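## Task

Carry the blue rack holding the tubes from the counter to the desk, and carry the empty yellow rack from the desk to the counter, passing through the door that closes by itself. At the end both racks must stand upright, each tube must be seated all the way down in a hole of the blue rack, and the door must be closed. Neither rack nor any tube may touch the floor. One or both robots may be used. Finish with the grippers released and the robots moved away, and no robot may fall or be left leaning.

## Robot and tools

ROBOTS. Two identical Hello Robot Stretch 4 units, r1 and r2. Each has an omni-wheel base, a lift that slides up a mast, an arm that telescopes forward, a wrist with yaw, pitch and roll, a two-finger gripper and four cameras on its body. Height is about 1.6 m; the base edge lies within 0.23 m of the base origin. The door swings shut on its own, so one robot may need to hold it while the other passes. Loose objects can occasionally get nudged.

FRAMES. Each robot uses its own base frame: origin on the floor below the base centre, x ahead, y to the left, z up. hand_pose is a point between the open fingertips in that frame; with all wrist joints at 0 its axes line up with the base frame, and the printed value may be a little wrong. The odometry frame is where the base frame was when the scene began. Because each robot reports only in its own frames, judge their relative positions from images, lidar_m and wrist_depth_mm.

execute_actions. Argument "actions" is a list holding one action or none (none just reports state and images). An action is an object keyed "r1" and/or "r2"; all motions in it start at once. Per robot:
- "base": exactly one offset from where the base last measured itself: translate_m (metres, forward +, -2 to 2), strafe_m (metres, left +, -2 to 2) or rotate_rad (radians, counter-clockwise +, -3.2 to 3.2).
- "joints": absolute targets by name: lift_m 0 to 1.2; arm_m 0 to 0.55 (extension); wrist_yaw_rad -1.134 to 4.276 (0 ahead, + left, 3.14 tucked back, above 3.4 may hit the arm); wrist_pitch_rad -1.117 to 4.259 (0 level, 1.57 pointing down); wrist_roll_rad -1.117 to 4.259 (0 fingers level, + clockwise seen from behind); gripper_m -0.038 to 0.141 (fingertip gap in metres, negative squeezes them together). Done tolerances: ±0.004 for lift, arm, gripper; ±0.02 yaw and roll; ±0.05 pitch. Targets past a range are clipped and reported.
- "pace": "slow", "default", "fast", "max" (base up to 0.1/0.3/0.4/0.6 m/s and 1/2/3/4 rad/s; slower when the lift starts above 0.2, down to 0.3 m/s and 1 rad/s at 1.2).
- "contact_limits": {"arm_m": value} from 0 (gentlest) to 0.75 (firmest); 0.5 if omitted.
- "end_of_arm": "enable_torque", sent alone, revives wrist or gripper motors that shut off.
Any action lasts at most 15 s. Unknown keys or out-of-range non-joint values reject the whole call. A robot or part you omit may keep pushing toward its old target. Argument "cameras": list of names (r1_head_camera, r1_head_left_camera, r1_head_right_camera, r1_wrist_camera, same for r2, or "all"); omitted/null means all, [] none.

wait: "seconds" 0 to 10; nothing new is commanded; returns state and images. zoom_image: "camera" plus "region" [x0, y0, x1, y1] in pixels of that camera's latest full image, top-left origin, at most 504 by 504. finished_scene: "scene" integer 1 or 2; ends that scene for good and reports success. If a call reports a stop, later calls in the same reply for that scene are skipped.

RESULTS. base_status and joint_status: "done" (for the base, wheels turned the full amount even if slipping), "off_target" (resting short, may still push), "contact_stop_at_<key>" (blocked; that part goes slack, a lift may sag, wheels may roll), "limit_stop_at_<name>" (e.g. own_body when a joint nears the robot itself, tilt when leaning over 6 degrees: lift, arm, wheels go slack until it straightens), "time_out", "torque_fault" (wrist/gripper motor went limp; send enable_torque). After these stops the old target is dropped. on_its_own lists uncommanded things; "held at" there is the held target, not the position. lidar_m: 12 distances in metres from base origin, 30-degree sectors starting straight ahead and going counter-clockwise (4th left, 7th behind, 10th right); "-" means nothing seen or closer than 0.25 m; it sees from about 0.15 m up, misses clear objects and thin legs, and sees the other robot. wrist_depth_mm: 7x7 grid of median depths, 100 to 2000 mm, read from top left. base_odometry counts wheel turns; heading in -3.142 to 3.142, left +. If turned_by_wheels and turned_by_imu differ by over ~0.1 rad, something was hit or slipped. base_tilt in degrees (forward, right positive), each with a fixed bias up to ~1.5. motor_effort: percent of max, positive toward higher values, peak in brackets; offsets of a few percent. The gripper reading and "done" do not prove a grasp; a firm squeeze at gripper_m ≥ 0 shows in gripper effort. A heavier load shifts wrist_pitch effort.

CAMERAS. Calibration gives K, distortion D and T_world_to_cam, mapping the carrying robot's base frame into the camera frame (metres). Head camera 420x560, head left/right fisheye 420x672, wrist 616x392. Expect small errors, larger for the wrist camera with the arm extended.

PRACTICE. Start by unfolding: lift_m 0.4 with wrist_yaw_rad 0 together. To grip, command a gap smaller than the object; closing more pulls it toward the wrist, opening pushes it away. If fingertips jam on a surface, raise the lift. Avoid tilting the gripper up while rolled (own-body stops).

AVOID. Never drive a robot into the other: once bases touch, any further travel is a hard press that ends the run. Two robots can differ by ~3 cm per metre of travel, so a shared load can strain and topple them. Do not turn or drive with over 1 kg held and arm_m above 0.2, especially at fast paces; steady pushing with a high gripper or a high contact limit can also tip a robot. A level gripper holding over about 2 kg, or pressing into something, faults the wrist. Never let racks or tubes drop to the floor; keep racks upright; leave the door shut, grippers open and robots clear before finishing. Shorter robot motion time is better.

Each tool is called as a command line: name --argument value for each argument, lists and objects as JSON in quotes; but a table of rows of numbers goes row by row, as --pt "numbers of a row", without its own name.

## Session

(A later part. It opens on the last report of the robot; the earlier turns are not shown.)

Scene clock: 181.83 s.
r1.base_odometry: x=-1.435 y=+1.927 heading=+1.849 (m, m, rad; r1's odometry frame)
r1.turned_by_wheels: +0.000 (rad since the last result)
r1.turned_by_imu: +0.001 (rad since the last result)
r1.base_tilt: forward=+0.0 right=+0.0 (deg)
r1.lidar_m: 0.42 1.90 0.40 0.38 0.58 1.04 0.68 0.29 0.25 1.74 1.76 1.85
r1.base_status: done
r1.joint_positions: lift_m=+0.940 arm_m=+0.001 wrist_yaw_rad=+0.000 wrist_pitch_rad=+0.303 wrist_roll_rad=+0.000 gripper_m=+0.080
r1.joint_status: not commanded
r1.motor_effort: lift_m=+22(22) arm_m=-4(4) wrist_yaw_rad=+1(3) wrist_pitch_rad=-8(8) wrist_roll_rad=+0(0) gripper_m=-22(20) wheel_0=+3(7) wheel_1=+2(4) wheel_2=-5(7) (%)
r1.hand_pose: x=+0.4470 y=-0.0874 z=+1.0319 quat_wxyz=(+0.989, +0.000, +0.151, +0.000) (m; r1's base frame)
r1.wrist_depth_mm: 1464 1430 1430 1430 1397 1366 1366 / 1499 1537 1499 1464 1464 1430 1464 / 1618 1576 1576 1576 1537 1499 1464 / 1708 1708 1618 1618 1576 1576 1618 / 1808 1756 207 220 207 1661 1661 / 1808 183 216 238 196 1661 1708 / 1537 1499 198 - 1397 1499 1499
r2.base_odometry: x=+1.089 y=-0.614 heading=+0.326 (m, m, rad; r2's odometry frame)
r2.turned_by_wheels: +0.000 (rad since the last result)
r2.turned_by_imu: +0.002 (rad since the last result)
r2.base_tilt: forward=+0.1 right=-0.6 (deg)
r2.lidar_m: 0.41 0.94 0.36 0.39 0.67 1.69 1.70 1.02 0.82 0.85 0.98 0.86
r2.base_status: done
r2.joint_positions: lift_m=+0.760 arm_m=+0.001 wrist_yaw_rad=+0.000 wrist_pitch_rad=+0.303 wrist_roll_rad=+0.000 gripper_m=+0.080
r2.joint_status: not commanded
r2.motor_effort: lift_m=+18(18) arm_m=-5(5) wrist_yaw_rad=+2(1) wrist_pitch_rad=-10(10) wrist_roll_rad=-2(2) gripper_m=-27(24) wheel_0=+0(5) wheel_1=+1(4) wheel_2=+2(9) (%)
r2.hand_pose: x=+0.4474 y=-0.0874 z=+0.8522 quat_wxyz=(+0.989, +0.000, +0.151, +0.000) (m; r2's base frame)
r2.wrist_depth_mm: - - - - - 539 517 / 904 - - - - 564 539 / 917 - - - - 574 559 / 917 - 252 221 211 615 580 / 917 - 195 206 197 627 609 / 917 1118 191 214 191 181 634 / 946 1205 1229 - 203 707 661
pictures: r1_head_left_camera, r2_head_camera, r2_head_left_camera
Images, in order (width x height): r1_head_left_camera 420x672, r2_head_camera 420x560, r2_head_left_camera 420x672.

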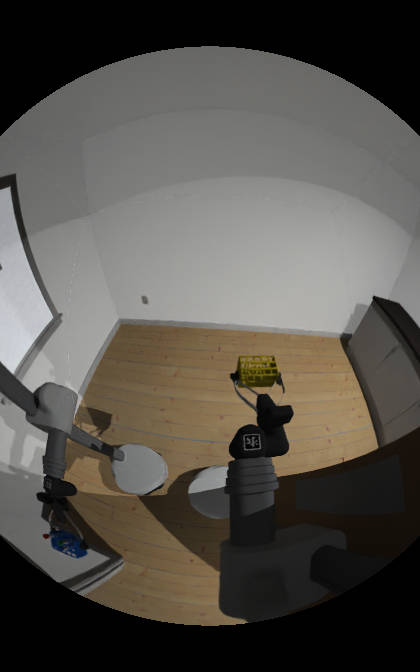

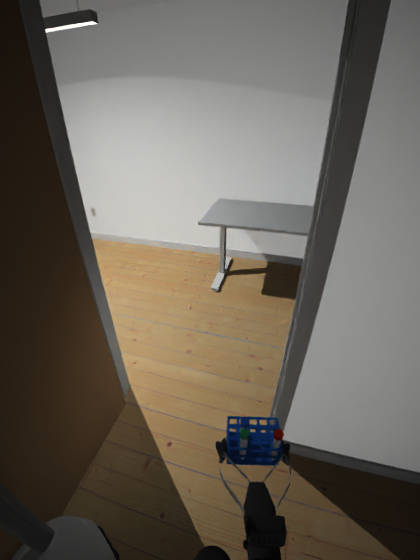

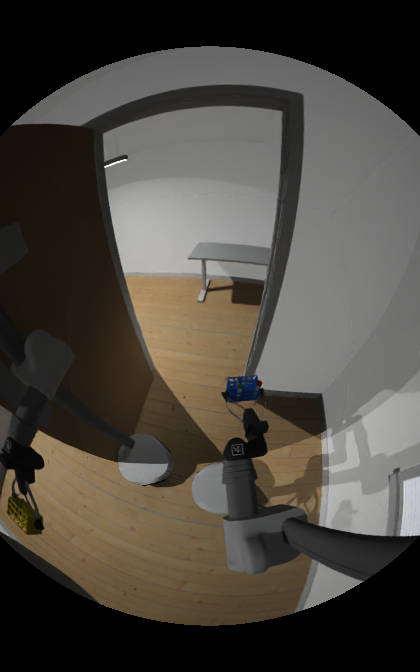

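execute_actions --actions '[{"r2":{"base":{"translate_m":0.6}}}]' --cameras '["r2_head_left_camera","r2_head_right_camera"]'

Scene clock: 189.40 s.
r1.base_odometry: x=-1.435 y=+1.927 heading=+1.849 (m, m, rad; r1's odometry frame)
r1.turned_by_wheels: +0.000 (rad since the last result)
r1.turned_by_imu: +0.001 (rad since the last result)
r1.base_tilt: forward=+0.0 right=+0.1 (deg)
r1.lidar_m: 0.41 1.92 1.46 1.45 0.47 0.48 0.71 0.27 0.25 1.75 1.78 1.86
r1.base_status: not commanded
r1.joint_positions: lift_m=+0.940 arm_m=+0.001 wrist_yaw_rad=+0.000 wrist_pitch_rad=+0.303 wrist_roll_rad=+0.000 gripper_m=+0.080
r1.joint_status: not commanded
r1.motor_effort: lift_m=+22(22) arm_m=-4(4) wrist_yaw_rad=-1(1) wrist_pitch_rad=-9(8) wrist_roll_rad=+1(0) gripper_m=-19(20) wheel_0=+3(3) wheel_1=+1(1) wheel_2=-5(5) (%)
r1.hand_pose: x=+0.4470 y=-0.0874 z=+1.0319 quat_wxyz=(+0.989, +0.000, +0.151, +0.000) (m; r1's base frame)
r1.wrist_depth_mm: 1464 1430 1430 1430 1397 1397 1336 / 1537 1499 1464 1464 1464 1430 1430 / 1576 1576 1576 1537 1537 1499 1464 / 1708 1661 1618 1618 1576 1618 1618 / 1808 1808 207 220 207 1708 1661 / 1808 183 216 238 196 1661 1756 / 1537 1499 198 - 1397 1499 1499
r2.base_odometry: x=+1.657 y=-0.422 heading=+0.326 (m, m, rad; r2's odometry frame)
r2.turned_by_wheels: +0.000 (rad since the last result)
r2.turned_by_imu: +0.002 (rad since the last result)
r2.base_tilt: forward=+0.1 right=-0.5 (deg)
r2.lidar_m: 0.39 0.84 0.64 0.61 0.45 0.51 2.20 1.16 0.99 0.64 0.31 0.37
r2.base_status: done
r2.joint_positions: lift_m=+0.760 arm_m=+0.001 wrist_yaw_rad=+0.000 wrist_pitch_rad=+0.303 wrist_roll_rad=+0.000 gripper_m=+0.080
r2.joint_status: not commanded
r2.motor_effort: lift_m=+19(18) arm_m=-5(5) wrist_yaw_rad=+2(1) wrist_pitch_rad=-10(10) wrist_roll_rad=-2(2) gripper_m=-24(21) wheel_0=+0(4) wheel_1=+1(4) wheel_2=+2(11) (%)
r2.hand_pose: x=+0.4474 y=-0.0874 z=+0.8522 quat_wxyz=(+0.989, +0.000, +0.151, +0.000) (m; r2's base frame)
r2.wrist_depth_mm: - - - - 1983 1921 1808 / - - - - - 1921 1863 / - - - 1464 1808 1661 1708 / - - 253 222 210 - 1863 / - - 213 206 197 - 1921 / 1537 1397 191 216 192 181 1618 / 1281 1255 1205 - 202 1281 1308
pictures: r2_head_left_camera, r2_head_right_camera
Images, in order (width x height): r2_head_left_camera 420x672, r2_head_right_camera 420x672.

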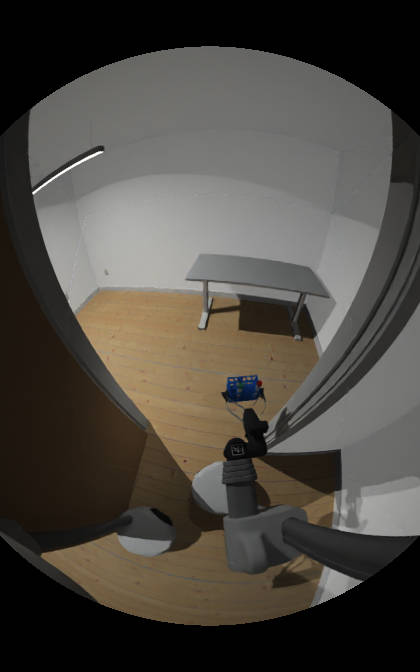

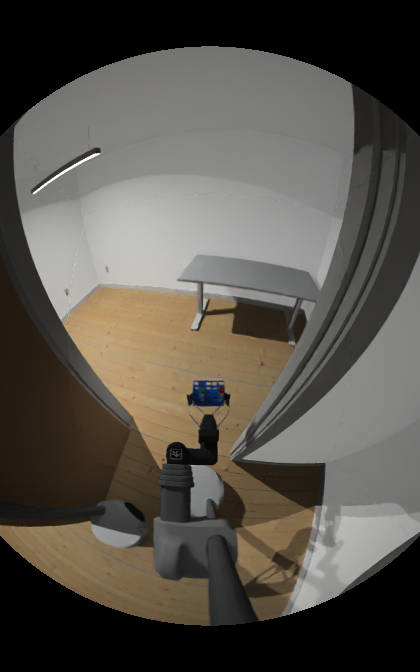

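execute_actions --actions '[{"r2":{"base":{"strafe_m":0.06}}}]' --cameras '[]'

execute_actions --actions '[{"r2":{"base":{"translate_m":0.7}}}]' --cameras '["r2_head_right_camera"]'

Scene clock: 194.37 s.
r1.base_odometry: x=-1.435 y=+1.927 heading=+1.849 (m, m, rad; r1's odometry frame)
r1.turned_by_wheels: +0.000 (rad since the last result)
r1.turned_by_imu: +0.000 (rad since the last result)
r1.base_tilt: forward=+0.1 right=+0.0 (deg)
r1.lidar_m: 0.42 1.92 1.47 1.44 0.42 0.42 0.67 0.28 0.25 1.74 1.77 1.83
r1.base_status: not commanded
r1.joint_positions: lift_m=+0.940 arm_m=+0.001 wrist_yaw_rad=+0.000 wrist_pitch_rad=+0.303 wrist_roll_rad=+0.000 gripper_m=+0.080
r1.joint_status: not commanded
r1.motor_effort: lift_m=+23(22) arm_m=-4(4) wrist_yaw_rad=-2(1) wrist_pitch_rad=-9(9) wrist_roll_rad=+1(1) gripper_m=-20(20) wheel_0=+3(3) wheel_1=+2(1) wheel_2=-5(5) (%)
r1.hand_pose: x=+0.4470 y=-0.0874 z=+1.0319 quat_wxyz=(+0.989, +0.000, +0.151, +0.000) (m; r1's base frame)
r1.wrist_depth_mm: 1464 1430 1430 1430 1336 1366 1366 / 1537 1537 1499 1499 1464 1430 1430 / 1576 1618 1537 1576 1537 1499 1499 / 1661 1661 1618 1618 1576 1576 1576 / 1808 1756 206 220 207 1661 1661 / 1808 182 216 238 196 1708 1708 / 1499 1499 198 - 1366 1464 1499
r2.base_odometry: x=+1.638 y=-0.365 heading=+0.326 (m, m, rad; r2's odometry frame)
r2.turned_by_wheels: +0.000 (rad since the last result)
r2.turned_by_imu: +0.001 (rad since the last result)
r2.base_tilt: forward=+0.1 right=-0.6 (deg)
r2.lidar_m: 0.41 0.75 0.58 0.58 0.40 0.43 2.26 1.24 1.06 0.65 0.38 0.43
r2.base_status: done
r2.joint_positions: lift_m=+0.760 arm_m=+0.001 wrist_yaw_rad=+0.000 wrist_pitch_rad=+0.303 wrist_roll_rad=+0.000 gripper_m=+0.080
r2.joint_status: not commanded
r2.motor_effort: lift_m=+18(19) arm_m=-5(5) wrist_yaw_rad=+2(2) wrist_pitch_rad=-10(10) wrist_roll_rad=-2(2) gripper_m=-23(24) wheel_0=+0(7) wheel_1=+0(8) wheel_2=+1(2) (%)
r2.hand_pose: x=+0.4474 y=-0.0874 z=+0.8522 quat_wxyz=(+0.989, +0.000, +0.151, +0.000) (m; r2's base frame)
r2.wrist_depth_mm: - - - - 1983 1863 1808 / - - - - - - 1863 / - - - 1661 1808 1983 1708 / - - 254 221 195 - - / 1983 - 195 206 196 - 1983 / 1537 1397 191 214 191 181 1661 / 1255 1255 1205 - 203 1308 1308
pictures: none
No camera images: the call's "cameras" was empty. Leave "cameras" out to get every camera's image.

Scene clock: 198.20 s.
r1.base_odometry: x=-1.435 y=+1.927 heading=+1.849 (m, m, rad; r1's odometry frame)
r1.turned_by_wheels: +0.000 (rad since the last result)
r1.turned_by_imu: +0.000 (rad since the last result)
r1.base_tilt: forward=+0.1 right=+0.0 (deg)
r1.lidar_m: 0.42 1.88 1.48 1.44 1.08 1.00 0.69 0.27 0.25 1.74 1.78 1.83
r1.base_status: not commanded
r1.joint_positions: lift_m=+0.940 arm_m=+0.001 wrist_yaw_rad=+0.000 wrist_pitch_rad=+0.303 wrist_roll_rad=+0.000 gripper_m=+0.080
r1.joint_status: not commanded
r1.motor_effort: lift_m=+23(22) arm_m=-4(4) wrist_yaw_rad=+0(1) wrist_pitch_rad=-9(8) wrist_roll_rad=+1(1) gripper_m=-21(20) wheel_0=+4(3) wheel_1=+1(1) wheel_2=-5(5) (%)
r1.hand_pose: x=+0.4470 y=-0.0874 z=+1.0319 quat_wxyz=(+0.989, +0.000, +0.151, +0.000) (m; r1's base frame)
r1.wrist_depth_mm: 1464 1430 1430 1397 1397 1397 1366 / 1537 1499 1499 1464 1430 1464 1430 / 1618 1576 1618 1576 1537 1499 1537 / 1708 1661 1618 1618 1576 1576 1537 / 1756 1756 207 220 206 1708 1661 / 1808 183 216 238 196 1661 1756 / 1499 1499 198 - 1430 1464 1464
r2.base_odometry: x=+2.301 y=-0.140 heading=+0.327 (m, m, rad; r2's odometry frame)
r2.turned_by_wheels: +0.000 (rad since the last result)
r2.turned_by_imu: +0.001 (rad since the last result)
r2.base_tilt: forward=+0.1 right=-0.6 (deg)
r2.lidar_m: 0.40 2.05 2.49 0.51 0.53 0.86 2.65 0.48 0.46 1.22 1.16 0.96
r2.base_status: done
r2.joint_positions: lift_m=+0.760 arm_m=+0.001 wrist_yaw_rad=+0.000 wrist_pitch_rad=+0.303 wrist_roll_rad=+0.000 gripper_m=+0.080
r2.joint_status: not commanded
r2.motor_effort: lift_m=+18(18) arm_m=-5(5) wrist_yaw_rad=+2(2) wrist_pitch_rad=-10(10) wrist_roll_rad=-2(3) gripper_m=-26(25) wheel_0=+0(5) wheel_1=+1(4) wheel_2=+2(9) (%)
r2.hand_pose: x=+0.4474 y=-0.0874 z=+0.8522 quat_wxyz=(+0.989, +0.000, +0.151, +0.000) (m; r2's base frame)
r2.wrist_depth_mm: 1808 1661 1618 1430 1308 1308 1229 / 1863 1756 1661 1537 1430 1366 1281 / - 1863 1708 1078 1308 1366 1366 / - 1921 253 222 225 809 854 / - 1983 213 207 188 1537 1464 / 1537 1430 192 215 191 181 1499 / 1255 1255 1205 - 203 1336 1308
pictures: r2_head_right_camera
Images, in order (width x height): r2_head_right_camera 420x672.

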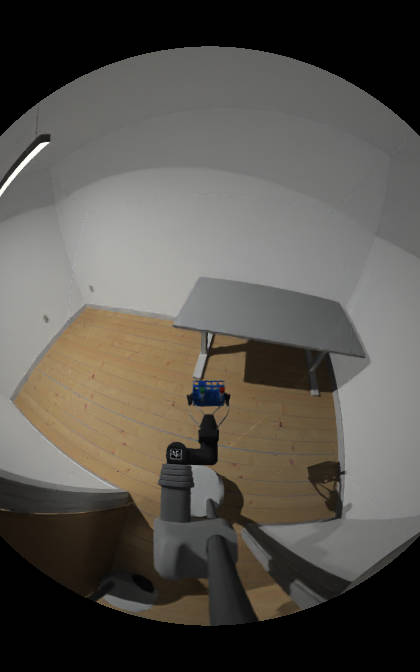

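execute_actions --actions '[{"r1":{"base":{"translate_m":0.5}},"r2":{"base":{"rotate_rad":-0.6},"pace":"slow"}}]' --cameras '["r1_head_right_camera","r2_head_camera"]'

execute_actions --actions '[{"r1":{"base":{"rotate_rad":-1.54},"pace":"slow"},"r2":{"base":{"translate_m":0.55}}}]' --cameras '["r1_head_right_camera","r2_head_camera"]'

Scene clock: 206.23 s.
r1.base_odometry: x=-1.572 y=+2.408 heading=+1.849 (m, m, rad; r1's odometry frame)
r1.turned_by_wheels: +0.000 (rad since the last result)
r1.turned_by_imu: +0.001 (rad since the last result)
r1.base_tilt: forward=+0.1 right=+0.0 (deg)
r1.lidar_m: 0.42 1.39 1.44 1.40 1.54 1.27 1.27 1.40 1.75 1.70 1.75 1.33
r1.base_status: done
r1.joint_positions: lift_m=+0.940 arm_m=+0.001 wrist_yaw_rad=+0.000 wrist_pitch_rad=+0.303 wrist_roll_rad=+0.000 gripper_m=+0.080
r1.joint_status: not commanded
r1.motor_effort: lift_m=+22(23) arm_m=-4(4) wrist_yaw_rad=-1(1) wrist_pitch_rad=-9(9) wrist_roll_rad=+1(1) gripper_m=-20(20) wheel_0=+1(7) wheel_1=+1(6) wheel_2=+0(14) (%)
r1.hand_pose: x=+0.4470 y=-0.0874 z=+1.0319 quat_wxyz=(+0.989, +0.000, +0.151, +0.000) (m; r1's base frame)
r1.wrist_depth_mm: 1008 991 960 976 960 946 931 / 1042 1025 1025 1025 1008 976 960 / 1098 1078 1078 1060 1042 1025 1008 / 1118 1138 1098 1118 1098 1078 1098 / 1229 1205 207 221 207 1138 1118 / 1281 183 216 238 196 1160 1205 / 1366 1336 198 - 1281 1281 1255
r2.base_odometry: x=+2.301 y=-0.140 heading=-0.273 (m, m, rad; r2's odometry frame)
r2.turned_by_wheels: -0.600 (rad since the last result)
r2.turned_by_imu: -0.587 (rad since the last result)
r2.base_tilt: forward=+0.1 right=-0.6 (deg)
r2.lidar_m: 0.42 0.94 1.96 2.49 0.52 0.37 0.31 0.32 0.40 0.46 1.20 1.24
r2.base_status: done
r2.joint_positions: lift_m=+0.760 arm_m=+0.001 wrist_yaw_rad=+0.000 wrist_pitch_rad=+0.303 wrist_roll_rad=+0.000 gripper_m=+0.080
r2.joint_status: not commanded
r2.motor_effort: lift_m=+18(18) arm_m=-5(5) wrist_yaw_rad=+2(2) wrist_pitch_rad=-10(9) wrist_roll_rad=-2(2) gripper_m=-23(24) wheel_0=+2(3) wheel_1=+1(3) wheel_2=+2(3) (%)
r2.hand_pose: x=+0.4474 y=-0.0874 z=+0.8522 quat_wxyz=(+0.989, +0.000, +0.151, +0.000) (m; r2's base frame)
r2.wrist_depth_mm: 1281 1336 1430 1537 1618 1336 1060 / 1308 1397 1499 1661 1756 1366 1098 / 1308 1366 1366 1098 1308 1281 1098 / 809 831 788 222 225 1366 1118 / 1464 1618 213 206 187 1336 1138 / 1397 1464 191 214 191 181 1118 / 1205 1281 1229 - 202 1308 1098
pictures: r1_head_right_camera, r2_head_camera
Images, in order (width x height): r1_head_right_camera 420x672, r2_head_camera 420x560.

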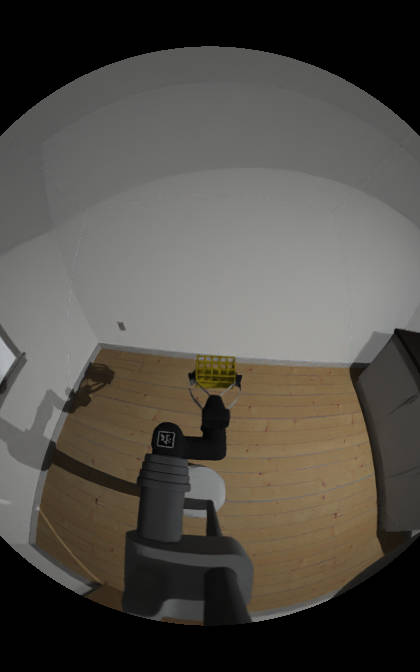

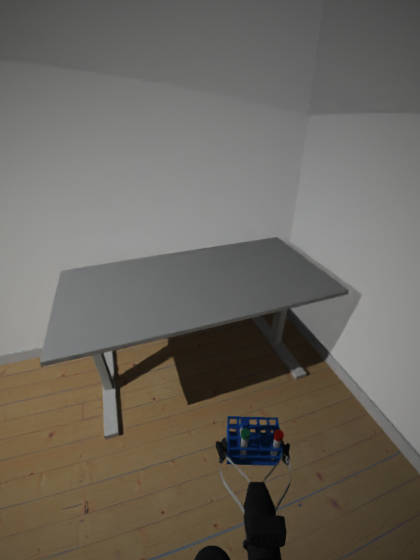

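Scene clock: 209.57 s.
r1.base_odometry: x=-1.572 y=+2.408 heading=+0.310 (m, m, rad; r1's odometry frame)
r1.turned_by_wheels: -1.539 (rad since the last result)
r1.turned_by_imu: -1.569 (rad since the last result)
r1.base_tilt: forward=+0.1 right=+0.1 (deg)
r1.lidar_m: 0.42 1.70 1.34 1.29 1.41 1.44 1.41 1.56 1.33 1.32 1.39 1.74
r1.base_status: done
r1.joint_positions: lift_m=+0.940 arm_m=+0.001 wrist_yaw_rad=+0.000 wrist_pitch_rad=+0.303 wrist_roll_rad=+0.000 gripper_m=+0.080
r1.joint_status: not commanded
r1.motor_effort: lift_m=+22(22) arm_m=-4(4) wrist_yaw_rad=+0(1) wrist_pitch_rad=-8(8) wrist_roll_rad=+1(0) gripper_m=-20(21) wheel_0=+4(5) wheel_1=+4(7) wheel_2=+2(8) (%)
r1.hand_pose: x=+0.4470 y=-0.0874 z=+1.0319 quat_wxyz=(+0.989, +0.000, +0.151, +0.000) (m; r1's base frame)
r1.wrist_depth_mm: 1661 1921 1921 1921 1863 1808 1756 / 1661 - - 1921 1983 1863 1863 / 1661 1576 1499 1464 1499 1708 1863 / 1661 1576 1576 1537 1499 1499 1921 / 1708 1708 207 220 206 1576 1921 / 1661 183 217 238 196 1618 1808 / 1499 1464 198 - 1397 1464 1499
r2.base_odometry: x=+2.831 y=-0.289 heading=-0.273 (m, m, rad; r2's odometry frame)
r2.turned_by_wheels: +0.000 (rad since the last result)
r2.turned_by_imu: +0.001 (rad since the last result)
r2.base_tilt: forward=+0.1 right=-0.6 (deg)
r2.lidar_m: 0.41 0.45 0.50 2.17 1.77 1.00 0.80 0.76 0.81 1.03 1.02 0.62
r2.base_status: done
r2.joint_positions: lift_m=+0.760 arm_m=+0.001 wrist_yaw_rad=+0.000 wrist_pitch_rad=+0.303 wrist_roll_rad=+0.000 gripper_m=+0.080
r2.joint_status: not commanded
r2.motor_effort: lift_m=+18(18) arm_m=-5(5) wrist_yaw_rad=+2(2) wrist_pitch_rad=-10(11) wrist_roll_rad=-2(2) gripper_m=-23(25) wheel_0=+0(5) wheel_1=+1(6) wheel_2=+2(6) (%)
r2.hand_pose: x=+0.4474 y=-0.0874 z=+0.8522 quat_wxyz=(+0.989, +0.000, +0.151, +0.000) (m; r2's base frame)
r2.wrist_depth_mm: 842 917 976 1042 1138 1118 878 / 878 960 1008 1118 1182 1138 891 / 931 991 1042 1098 1205 1098 904 / 741 759 654 221 226 809 878 / 517 521 213 206 188 554 564 / 392 362 191 215 191 181 878 / 324 324 327 - 204 1182 904
pictures: r1_head_right_camera, r2_head_camera
Images, in order (width x height): r1_head_right_camera 420x672, r2_head_camera 420x560.

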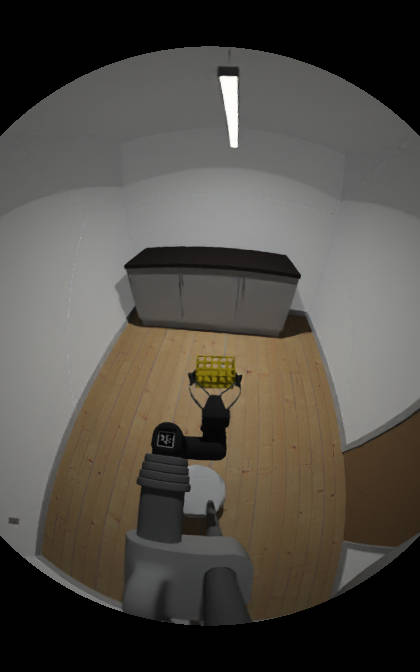

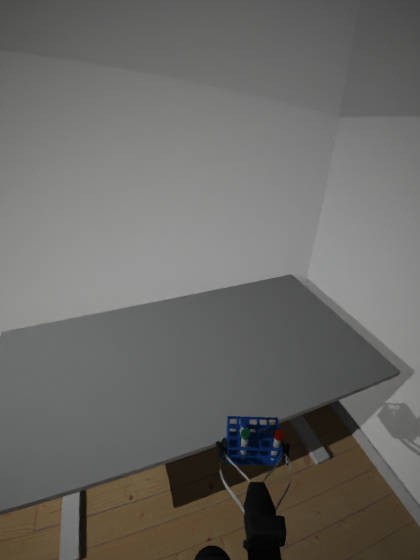

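execute_actions --actions '[{"r1":{"base":{"translate_m":1.25},"joints":{"arm_m":0.15}},"r2":{"joints":{"arm_m":0.28}}}]' --cameras '[]'

execute_actions --actions '[{"r1":{"joints":{"arm_m":0.24}},"r2":{"joints":{"lift_m":0.68},"pace":"slow"}}]' --cameras '["r1_head_camera","r2_wrist_camera"]'

Scene clock: 218.23 s.
r1.base_odometry: x=-0.382 y=+2.789 heading=+0.310 (m, m, rad; r1's odometry frame)
r1.turned_by_wheels: +0.000 (rad since the last result)
r1.turned_by_imu: +0.002 (rad since the last result)
r1.base_tilt: forward=+0.2 right=+0.0 (deg)
r1.lidar_m: 0.43 0.49 0.69 1.18 1.29 1.89 2.69 1.88 1.45 1.43 0.59 0.45
r1.base_status: done
r1.joint_positions: lift_m=+0.940 arm_m=+0.149 wrist_yaw_rad=+0.000 wrist_pitch_rad=+0.303 wrist_roll_rad=+0.000 gripper_m=+0.080
r1.joint_status: all done
r1.motor_effort: lift_m=+22(22) arm_m=+6(6) wrist_yaw_rad=-2(1) wrist_pitch_rad=-9(9) wrist_roll_rad=+0(1) gripper_m=-21(20) wheel_0=+3(7) wheel_1=+3(7) wheel_2=-1(10) (%)
r1.hand_pose: x=+0.5953 y=-0.0874 z=+1.0320 quat_wxyz=(+0.989, +0.000, +0.151, +0.000) (m; r1's base frame)
r1.wrist_depth_mm: 647 640 627 615 603 597 580 / 683 668 654 640 627 621 609 / 715 707 691 668 661 654 634 / 732 723 707 699 683 676 661 / 504 508 206 220 207 508 500 / 382 183 216 238 196 349 382 / 310 307 198 - 286 309 312
r2.base_odometry: x=+2.831 y=-0.289 heading=-0.273 (m, m, rad; r2's odometry frame)
r2.turned_by_wheels: +0.000 (rad since the last result)
r2.turned_by_imu: +0.002 (rad since the last result)
r2.base_tilt: forward=+0.0 right=-0.6 (deg)
r2.lidar_m: 0.46 0.45 0.49 2.20 1.84 1.00 0.79 0.74 0.82 1.06 1.01 0.58
r2.base_status: not commanded
r2.joint_positions: lift_m=+0.760 arm_m=+0.279 wrist_yaw_rad=+0.000 wrist_pitch_rad=+0.303 wrist_roll_rad=+0.000 gripper_m=+0.080
r2.joint_status: all done
r2.motor_effort: lift_m=+18(18) arm_m=+5(6) wrist_yaw_rad=+1(2) wrist_pitch_rad=-9(9) wrist_roll_rad=-2(2) gripper_m=-24(25) wheel_0=+0(0) wheel_1=+1(1) wheel_2=+2(2) (%)
r2.hand_pose: x=+0.7253 y=-0.0874 z=+0.8522 quat_wxyz=(+0.989, +0.000, +0.151, +0.000) (m; r2's base frame)
r2.wrist_depth_mm: 647 691 741 788 866 917 788 / 676 723 778 831 904 946 788 / 707 741 798 866 946 976 798 / 715 750 640 221 224 809 798 / 508 521 213 206 187 554 559 / 389 364 191 214 191 180 418 / 319 322 310 - 204 332 332
pictures: none
No camera images: the call's "cameras" was empty. Leave "cameras" out to get every camera's image.

Scene clock: 219.77 s.
r1.base_odometry: x=-0.382 y=+2.789 heading=+0.310 (m, m, rad; r1's odometry frame)
r1.turned_by_wheels: +0.000 (rad since the last result)
r1.turned_by_imu: +0.000 (rad since the last result)
r1.base_tilt: forward=+0.0 right=+0.0 (deg)
r1.lidar_m: 0.43 0.47 0.69 1.18 1.27 1.89 2.69 1.89 1.45 1.42 0.61 0.46
r1.base_status: not commanded
r1.joint_positions: lift_m=+0.940 arm_m=+0.239 wrist_yaw_rad=+0.000 wrist_pitch_rad=+0.303 wrist_roll_rad=+0.000 gripper_m=+0.080
r1.joint_status: all done
r1.motor_effort: lift_m=+22(22) arm_m=+6(7) wrist_yaw_rad=-1(0) wrist_pitch_rad=-8(9) wrist_roll_rad=+0(0) gripper_m=-21(20) wheel_0=+3(3) wheel_1=+3(3) wheel_2=-2(1) (%)
r1.hand_pose: x=+0.6853 y=-0.0874 z=+1.0320 quat_wxyz=(+0.989, +0.000, +0.151, +0.000) (m; r1's base frame)
r1.wrist_depth_mm: 564 554 544 535 521 512 508 / 591 580 569 559 549 539 525 / 621 609 597 585 580 564 554 / 654 640 627 603 597 591 580 / 504 508 207 220 207 508 504 / 379 183 217 238 196 347 382 / 310 307 198 - 286 307 310
r2.base_odometry: x=+2.831 y=-0.289 heading=-0.273 (m, m, rad; r2's odometry frame)
r2.turned_by_wheels: +0.000 (rad since the last result)
r2.turned_by_imu: +0.000 (rad since the last result)
r2.base_tilt: forward=+0.1 right=-0.5 (deg)
r2.lidar_m: 0.44 0.44 0.52 2.17 1.80 0.94 0.79 0.77 0.81 1.05 1.02 0.60
r2.base_status: not commanded
r2.joint_positions: lift_m=+0.680 arm_m=+0.279 wrist_yaw_rad=+0.000 wrist_pitch_rad=+0.303 wrist_roll_rad=+0.000 gripper_m=+0.080
r2.joint_status: all done
r2.motor_effort: lift_m=+18(18) arm_m=+5(5) wrist_yaw_rad=+2(1) wrist_pitch_rad=-10(9) wrist_roll_rad=-2(2) gripper_m=-23(26) wheel_0=+0(0) wheel_1=+1(1) wheel_2=+2(2) (%)
r2.hand_pose: x=+0.7253 y=-0.0874 z=+0.7723 quat_wxyz=(+0.989, +0.000, +0.151, +0.000) (m; r2's base frame)
r2.wrist_depth_mm: 647 699 732 788 866 904 778 / 668 715 768 842 917 946 798 / 707 750 788 732 878 931 798 / 500 508 436 222 224 554 569 / 345 355 213 206 187 370 379 / 264 246 191 214 191 181 285 / 216 218 211 - 203 227 227
pictures: r1_head_camera, r2_wrist_camera
camera_calibration (this result's frames):
r2_wrist_camera: T_world_to_cam=[[0.0410884, -0.999154, 0.00161345, -0.107517], [-0.313338, -0.0144188, -0.949532, 1.01128], [0.948752, 0.0385092, -0.313666, -0.213414], [0, 0, 0, 1]] pos_world=[0.523768, -0.0846262, 0.893477]
Images, in order (width x height): r1_head_camera 420x560, r2_wrist_camera 616x392.

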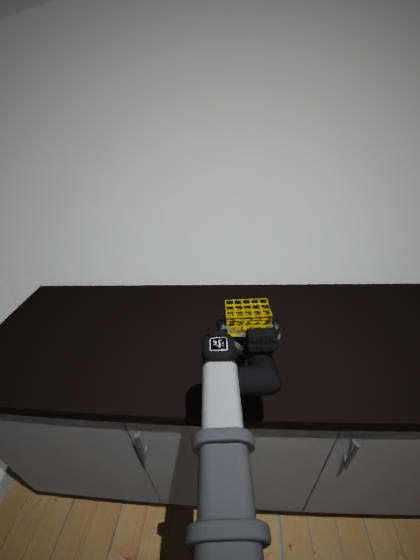

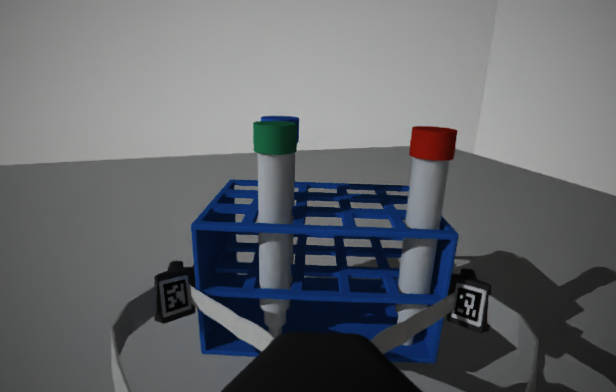

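execute_actions --actions '[{"r1":{"joints":{"lift_m":0.858},"pace":"slow"},"r2":{"joints":{"lift_m":0.662},"pace":"slow"}}]' --cameras '["r1_wrist_camera","r2_wrist_camera"]'

Scene clock: 223.10 s.
r1.base_odometry: x=-0.382 y=+2.789 heading=+0.310 (m, m, rad; r1's odometry frame)
r1.turned_by_wheels: +0.000 (rad since the last result)
r1.turned_by_imu: +0.000 (rad since the last result)
r1.base_tilt: forward=+0.1 right=+0.0 (deg)
r1.lidar_m: 0.44 0.48 0.70 1.18 1.27 1.84 2.70 1.87 1.46 1.43 0.60 0.45
r1.base_status: not commanded
r1.joint_positions: lift_m=+0.858 arm_m=+0.239 wrist_yaw_rad=+0.000 wrist_pitch_rad=+0.303 wrist_roll_rad=+0.000 gripper_m=+0.080
r1.joint_status: all done
r1.motor_effort: lift_m=+17(25) arm_m=+6(6) wrist_yaw_rad=-2(2) wrist_pitch_rad=-8(8) wrist_roll_rad=+0(1) gripper_m=-21(20) wheel_0=+3(3) wheel_1=+3(3) wheel_2=-1(1) (%)
r1.hand_pose: x=+0.6853 y=-0.0874 z=+0.9503 quat_wxyz=(+0.989, +0.000, +0.151, +0.000) (m; r1's base frame)
r1.wrist_depth_mm: 564 554 539 530 521 517 508 / 591 580 564 559 554 535 525 / 627 609 597 585 569 569 549 / 492 492 488 488 488 488 484 / 330 330 207 220 207 330 332 / 247 183 216 238 196 227 249 / 202 201 192 - 195 201 204
r2.base_odometry: x=+2.831 y=-0.289 heading=-0.273 (m, m, rad; r2's odometry frame)
r2.turned_by_wheels: +0.000 (rad since the last result)
r2.turned_by_imu: +0.001 (rad since the last result)
r2.base_tilt: forward=+0.1 right=-0.6 (deg)
r2.lidar_m: 0.48 0.44 0.50 2.21 1.80 0.97 0.81 0.74 0.81 1.04 1.04 0.58
r2.base_status: not commanded
r2.joint_positions: lift_m=+0.662 arm_m=+0.279 wrist_yaw_rad=+0.000 wrist_pitch_rad=+0.303 wrist_roll_rad=+0.000 gripper_m=+0.080
r2.joint_status: all done
r2.motor_effort: lift_m=+18(18) arm_m=+5(5) wrist_yaw_rad=+2(2) wrist_pitch_rad=-9(10) wrist_roll_rad=-2(2) gripper_m=-22(24) wheel_0=+0(0) wheel_1=+1(1) wheel_2=+2(1) (%)
r2.hand_pose: x=+0.7253 y=-0.0874 z=+0.7543 quat_wxyz=(+0.989, +0.000, +0.151, +0.000) (m; r2's base frame)
r2.wrist_depth_mm: 647 699 741 798 842 917 798 / 676 715 778 842 904 946 788 / 699 723 778 661 778 917 788 / 445 452 389 222 224 496 512 / 309 314 213 206 187 334 342 / 236 218 191 214 191 181 254 / 195 196 196 - 195 203 202
pictures: r1_wrist_camera, r2_wrist_camera
camera_calibration (this result's frames):
r1_wrist_camera: T_world_to_cam=[[-0.00131811, -0.999643, 0.0266989, -0.122575], [-0.288454, -0.0251839, -0.957162, 1.161], [0.957493, -0.00896304, -0.288318, -0.157494], [0, 0, 0, 1]] pos_world=[0.485533, -0.0947039, 1.06913]
r2_wrist_camera: T_world_to_cam=[[0.0410886, -0.999154, 0.00161341, -0.107488], [-0.313341, -0.0144189, -0.949531, 0.994189], [0.948751, 0.0385094, -0.313668, -0.219059], [0, 0, 0, 1]] pos_world=[0.523769, -0.0846262, 0.875475]
Images, in order (width x height): r1_wrist_camera 616x392, r2_wrist_camera 616x392.

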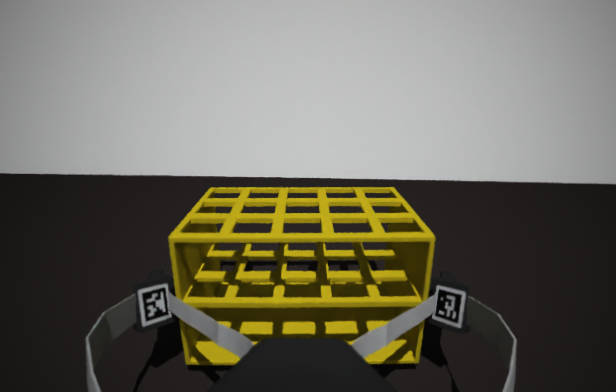

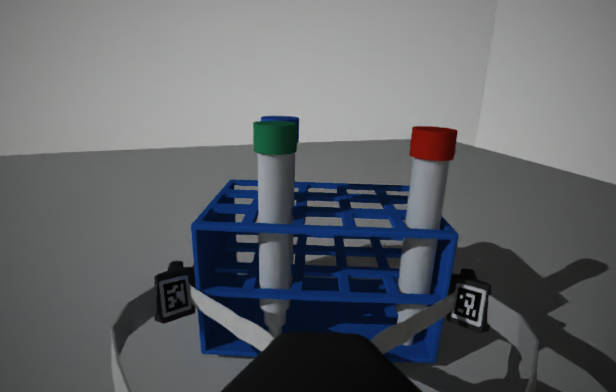

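execute_actions --actions '[{"r1":{"joints":{"lift_m":0.856,"gripper_m":0.141},"pace":"slow"},"r2":{"joints":{"lift_m":0.66,"gripper_m":0.141},"pace":"slow"}}]' --cameras '[]'

execute_actions --actions '[{"r1":{"joints":{"arm_m":0.0},"base":{"translate_m":-0.15}},"r2":{"joints":{"arm_m":0.0},"base":{"translate_m":-0.1}}}]' --cameras '["r1_wrist_camera","r2_wrist_camera","r1_head_right_camera"]'

zoom_image --camera "r2_wrist_camera" --region '[230, 90, 410, 250]'

Scene clock: 229.50 s.
r1.base_odometry: x=-0.382 y=+2.789 heading=+0.310 (m, m, rad; r1's odometry frame)
r1.turned_by_wheels: +0.000 (rad since the last result)
r1.turned_by_imu: +0.001 (rad since the last result)
r1.base_tilt: forward=+0.0 right=+0.0 (deg)
r1.lidar_m: 0.44 0.46 0.68 1.18 1.28 1.87 2.68 1.87 1.46 1.42 0.58 0.45
r1.base_status: not commanded
r1.joint_positions: lift_m=+0.856 arm_m=+0.239 wrist_yaw_rad=+0.000 wrist_pitch_rad=+0.303 wrist_roll_rad=+0.000 gripper_m=+0.141
r1.joint_status: all done
r1.motor_effort: lift_m=+18(14) arm_m=+6(6) wrist_yaw_rad=-1(1) wrist_pitch_rad=-7(8) wrist_roll_rad=+0(0) gripper_m=+2(27) wheel_0=+3(3) wheel_1=+3(3) wheel_2=-2(1) (%)
r1.hand_pose: x=+0.6854 y=-0.0874 z=+0.9484 quat_wxyz=(+0.989, +0.000, +0.151, +0.000) (m; r1's base frame)
r1.wrist_depth_mm: 559 559 544 535 525 517 504 / 591 580 564 554 544 535 525 / 621 609 597 585 574 564 559 / 480 480 484 484 480 484 484 / 325 329 231 244 230 329 325 / 246 225 202 205 205 227 247 / 201 200 204 - 201 200 202
r2.base_odometry: x=+2.831 y=-0.289 heading=-0.273 (m, m, rad; r2's odometry frame)
r2.turned_by_wheels: +0.000 (rad since the last result)
r2.turned_by_imu: +0.002 (rad since the last result)
r2.base_tilt: forward=+0.1 right=-0.6 (deg)
r2.lidar_m: 0.45 0.45 0.50 2.20 1.79 0.97 0.79 0.74 0.80 1.04 1.04 0.57
r2.base_status: not commanded
r2.joint_positions: lift_m=+0.660 arm_m=+0.279 wrist_yaw_rad=+0.000 wrist_pitch_rad=+0.302 wrist_roll_rad=+0.000 gripper_m=+0.141
r2.joint_status: all done
r2.motor_effort: lift_m=+18(20) arm_m=+5(5) wrist_yaw_rad=+1(2) wrist_pitch_rad=-7(10) wrist_roll_rad=-2(3) gripper_m=+0(25) wheel_0=+0(0) wheel_1=+1(1) wheel_2=+2(1) (%)
r2.hand_pose: x=+0.7254 y=-0.0874 z=+0.7525 quat_wxyz=(+0.989, +0.000, +0.151, +0.000) (m; r2's base frame)
r2.wrist_depth_mm: 654 683 741 798 866 917 768 / 676 723 768 842 904 946 778 / 691 732 798 732 904 931 809 / 439 449 421 217 217 496 504 / 306 312 222 224 200 332 338 / 235 228 203 207 207 211 252 / 193 193 196 - 200 201 205
pictures: none
No camera images: the call's "cameras" was empty. Leave "cameras" out to get every camera's image.

Scene clock: 231.47 s.
r1.base_odometry: x=-0.524 y=+2.744 heading=+0.310 (m, m, rad; r1's odometry frame)
r1.turned_by_wheels: +0.000 (rad since the last result)
r1.turned_by_imu: +0.000 (rad since the last result)
r1.base_tilt: forward=+0.0 right=+0.0 (deg)
r1.lidar_m: 0.58 0.64 0.92 1.20 1.27 1.89 2.54 1.86 1.44 1.41 0.79 0.60
r1.base_status: done
r1.joint_positions: lift_m=+0.856 arm_m=+0.001 wrist_yaw_rad=+0.000 wrist_pitch_rad=+0.302 wrist_roll_rad=+0.000 gripper_m=+0.141
r1.joint_status: all done
r1.motor_effort: lift_m=+18(18) arm_m=-5(6) wrist_yaw_rad=+0(2) wrist_pitch_rad=-6(6) wrist_roll_rad=+0(0) gripper_m=+0(0) wheel_0=-2(5) wheel_1=-2(6) wheel_2=+2(10) (%)
r1.hand_pose: x=+0.4472 y=-0.0875 z=+0.9485 quat_wxyz=(+0.989, +0.000, +0.151, +0.000) (m; r1's base frame)
r1.wrist_depth_mm: 946 931 904 878 854 854 854 / 976 960 946 917 917 891 878 / 946 931 917 676 931 917 891 / 492 492 492 492 496 492 496 / 399 389 384 379 377 368 364 / 452 436 424 418 410 404 404 / 477 469 459 - 439 433 424
r2.base_odometry: x=+2.735 y=-0.262 heading=-0.273 (m, m, rad; r2's odometry frame)
r2.turned_by_wheels: +0.000 (rad since the last result)
r2.turned_by_imu: +0.000 (rad since the last result)
r2.base_tilt: forward=+0.2 right=-0.6 (deg)
r2.lidar_m: 0.55 0.53 0.59 2.36 1.59 0.87 0.71 0.69 0.68 1.07 1.06 0.71
r2.base_status: done
r2.joint_positions: lift_m=+0.660 arm_m=+0.001 wrist_yaw_rad=+0.000 wrist_pitch_rad=+0.302 wrist_roll_rad=+0.000 gripper_m=+0.141
r2.joint_status: all done
r2.motor_effort: lift_m=+18(18) arm_m=-5(6) wrist_yaw_rad=+3(1) wrist_pitch_rad=-6(7) wrist_roll_rad=-2(3) gripper_m=+3(3) wheel_0=-1(5) wheel_1=+0(5) wheel_2=-2(5) (%)
r2.hand_pose: x=+0.4475 y=-0.0875 z=+0.7525 quat_wxyz=(+0.989, +0.000, +0.151, +0.000) (m; r2's base frame)
r2.wrist_depth_mm: 917 991 1042 1138 1205 1160 904 / 976 1008 1118 1205 1308 1182 931 / 788 820 842 654 904 976 904 / 449 455 466 480 492 559 647 / 349 366 1255 1397 1499 1138 976 / 1160 1205 1308 1397 1118 211 960 / 1118 1138 1160 - 1118 1138 960
pictures: r1_head_right_camera, r1_wrist_camera, r2_wrist_camera
camera_calibration (this result's frames):
r1_wrist_camera: T_world_to_cam=[[-0.00162483, -0.999642, 0.0266979, -0.122781], [-0.287784, -0.0251011, -0.957366, 1.09048], [0.957694, -0.00923878, -0.28764, 0.0691974], [0, 0, 0, 1]] pos_world=[0.247352, -0.0947257, 1.06717]
r2_wrist_camera: T_world_to_cam=[[0.040768, -0.999167, 0.00165356, -0.0960459], [-0.312459, -0.0143208, -0.949823, 0.905311], [0.949056, 0.0382057, -0.312783, 0.043149], [0, 0, 0, 1]] pos_world=[0.245838, -0.0846497, 0.87354]
Images, in order (width x height): r1_head_right_camera 420x672, r1_wrist_camera 616x392, r2_wrist_camera 616x392.

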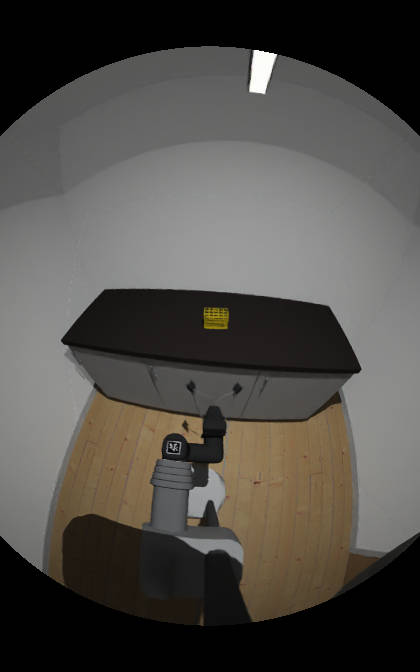

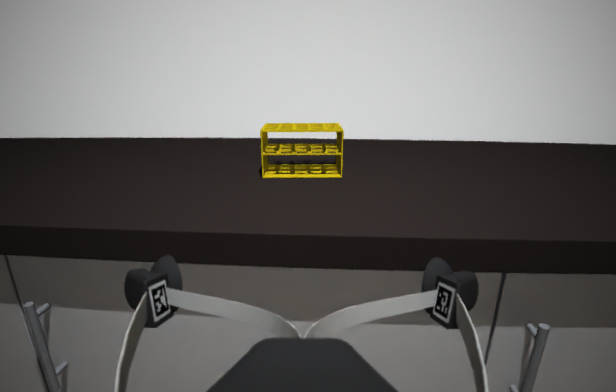

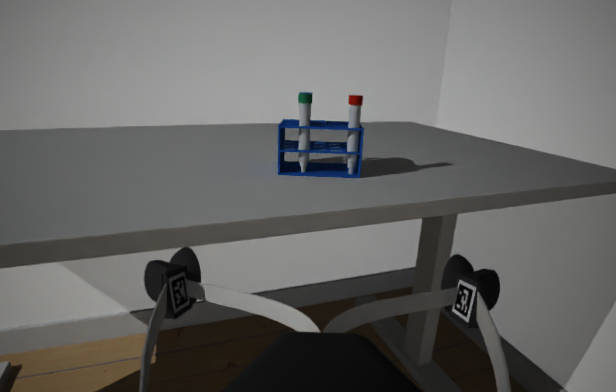

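Region (230, 90, 410, 250) of r2_wrist_camera's 616x392 image, scaled by 2.800.

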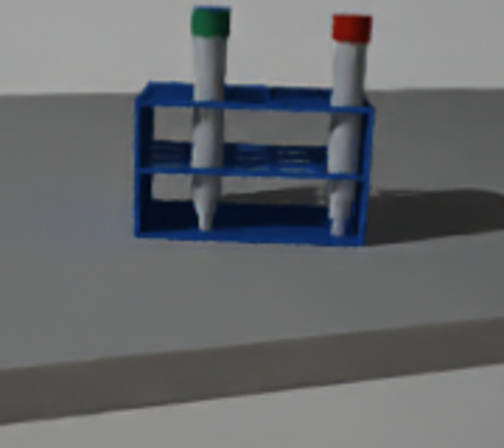

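finished_scene --scene 1

The scene is finished: the task was done.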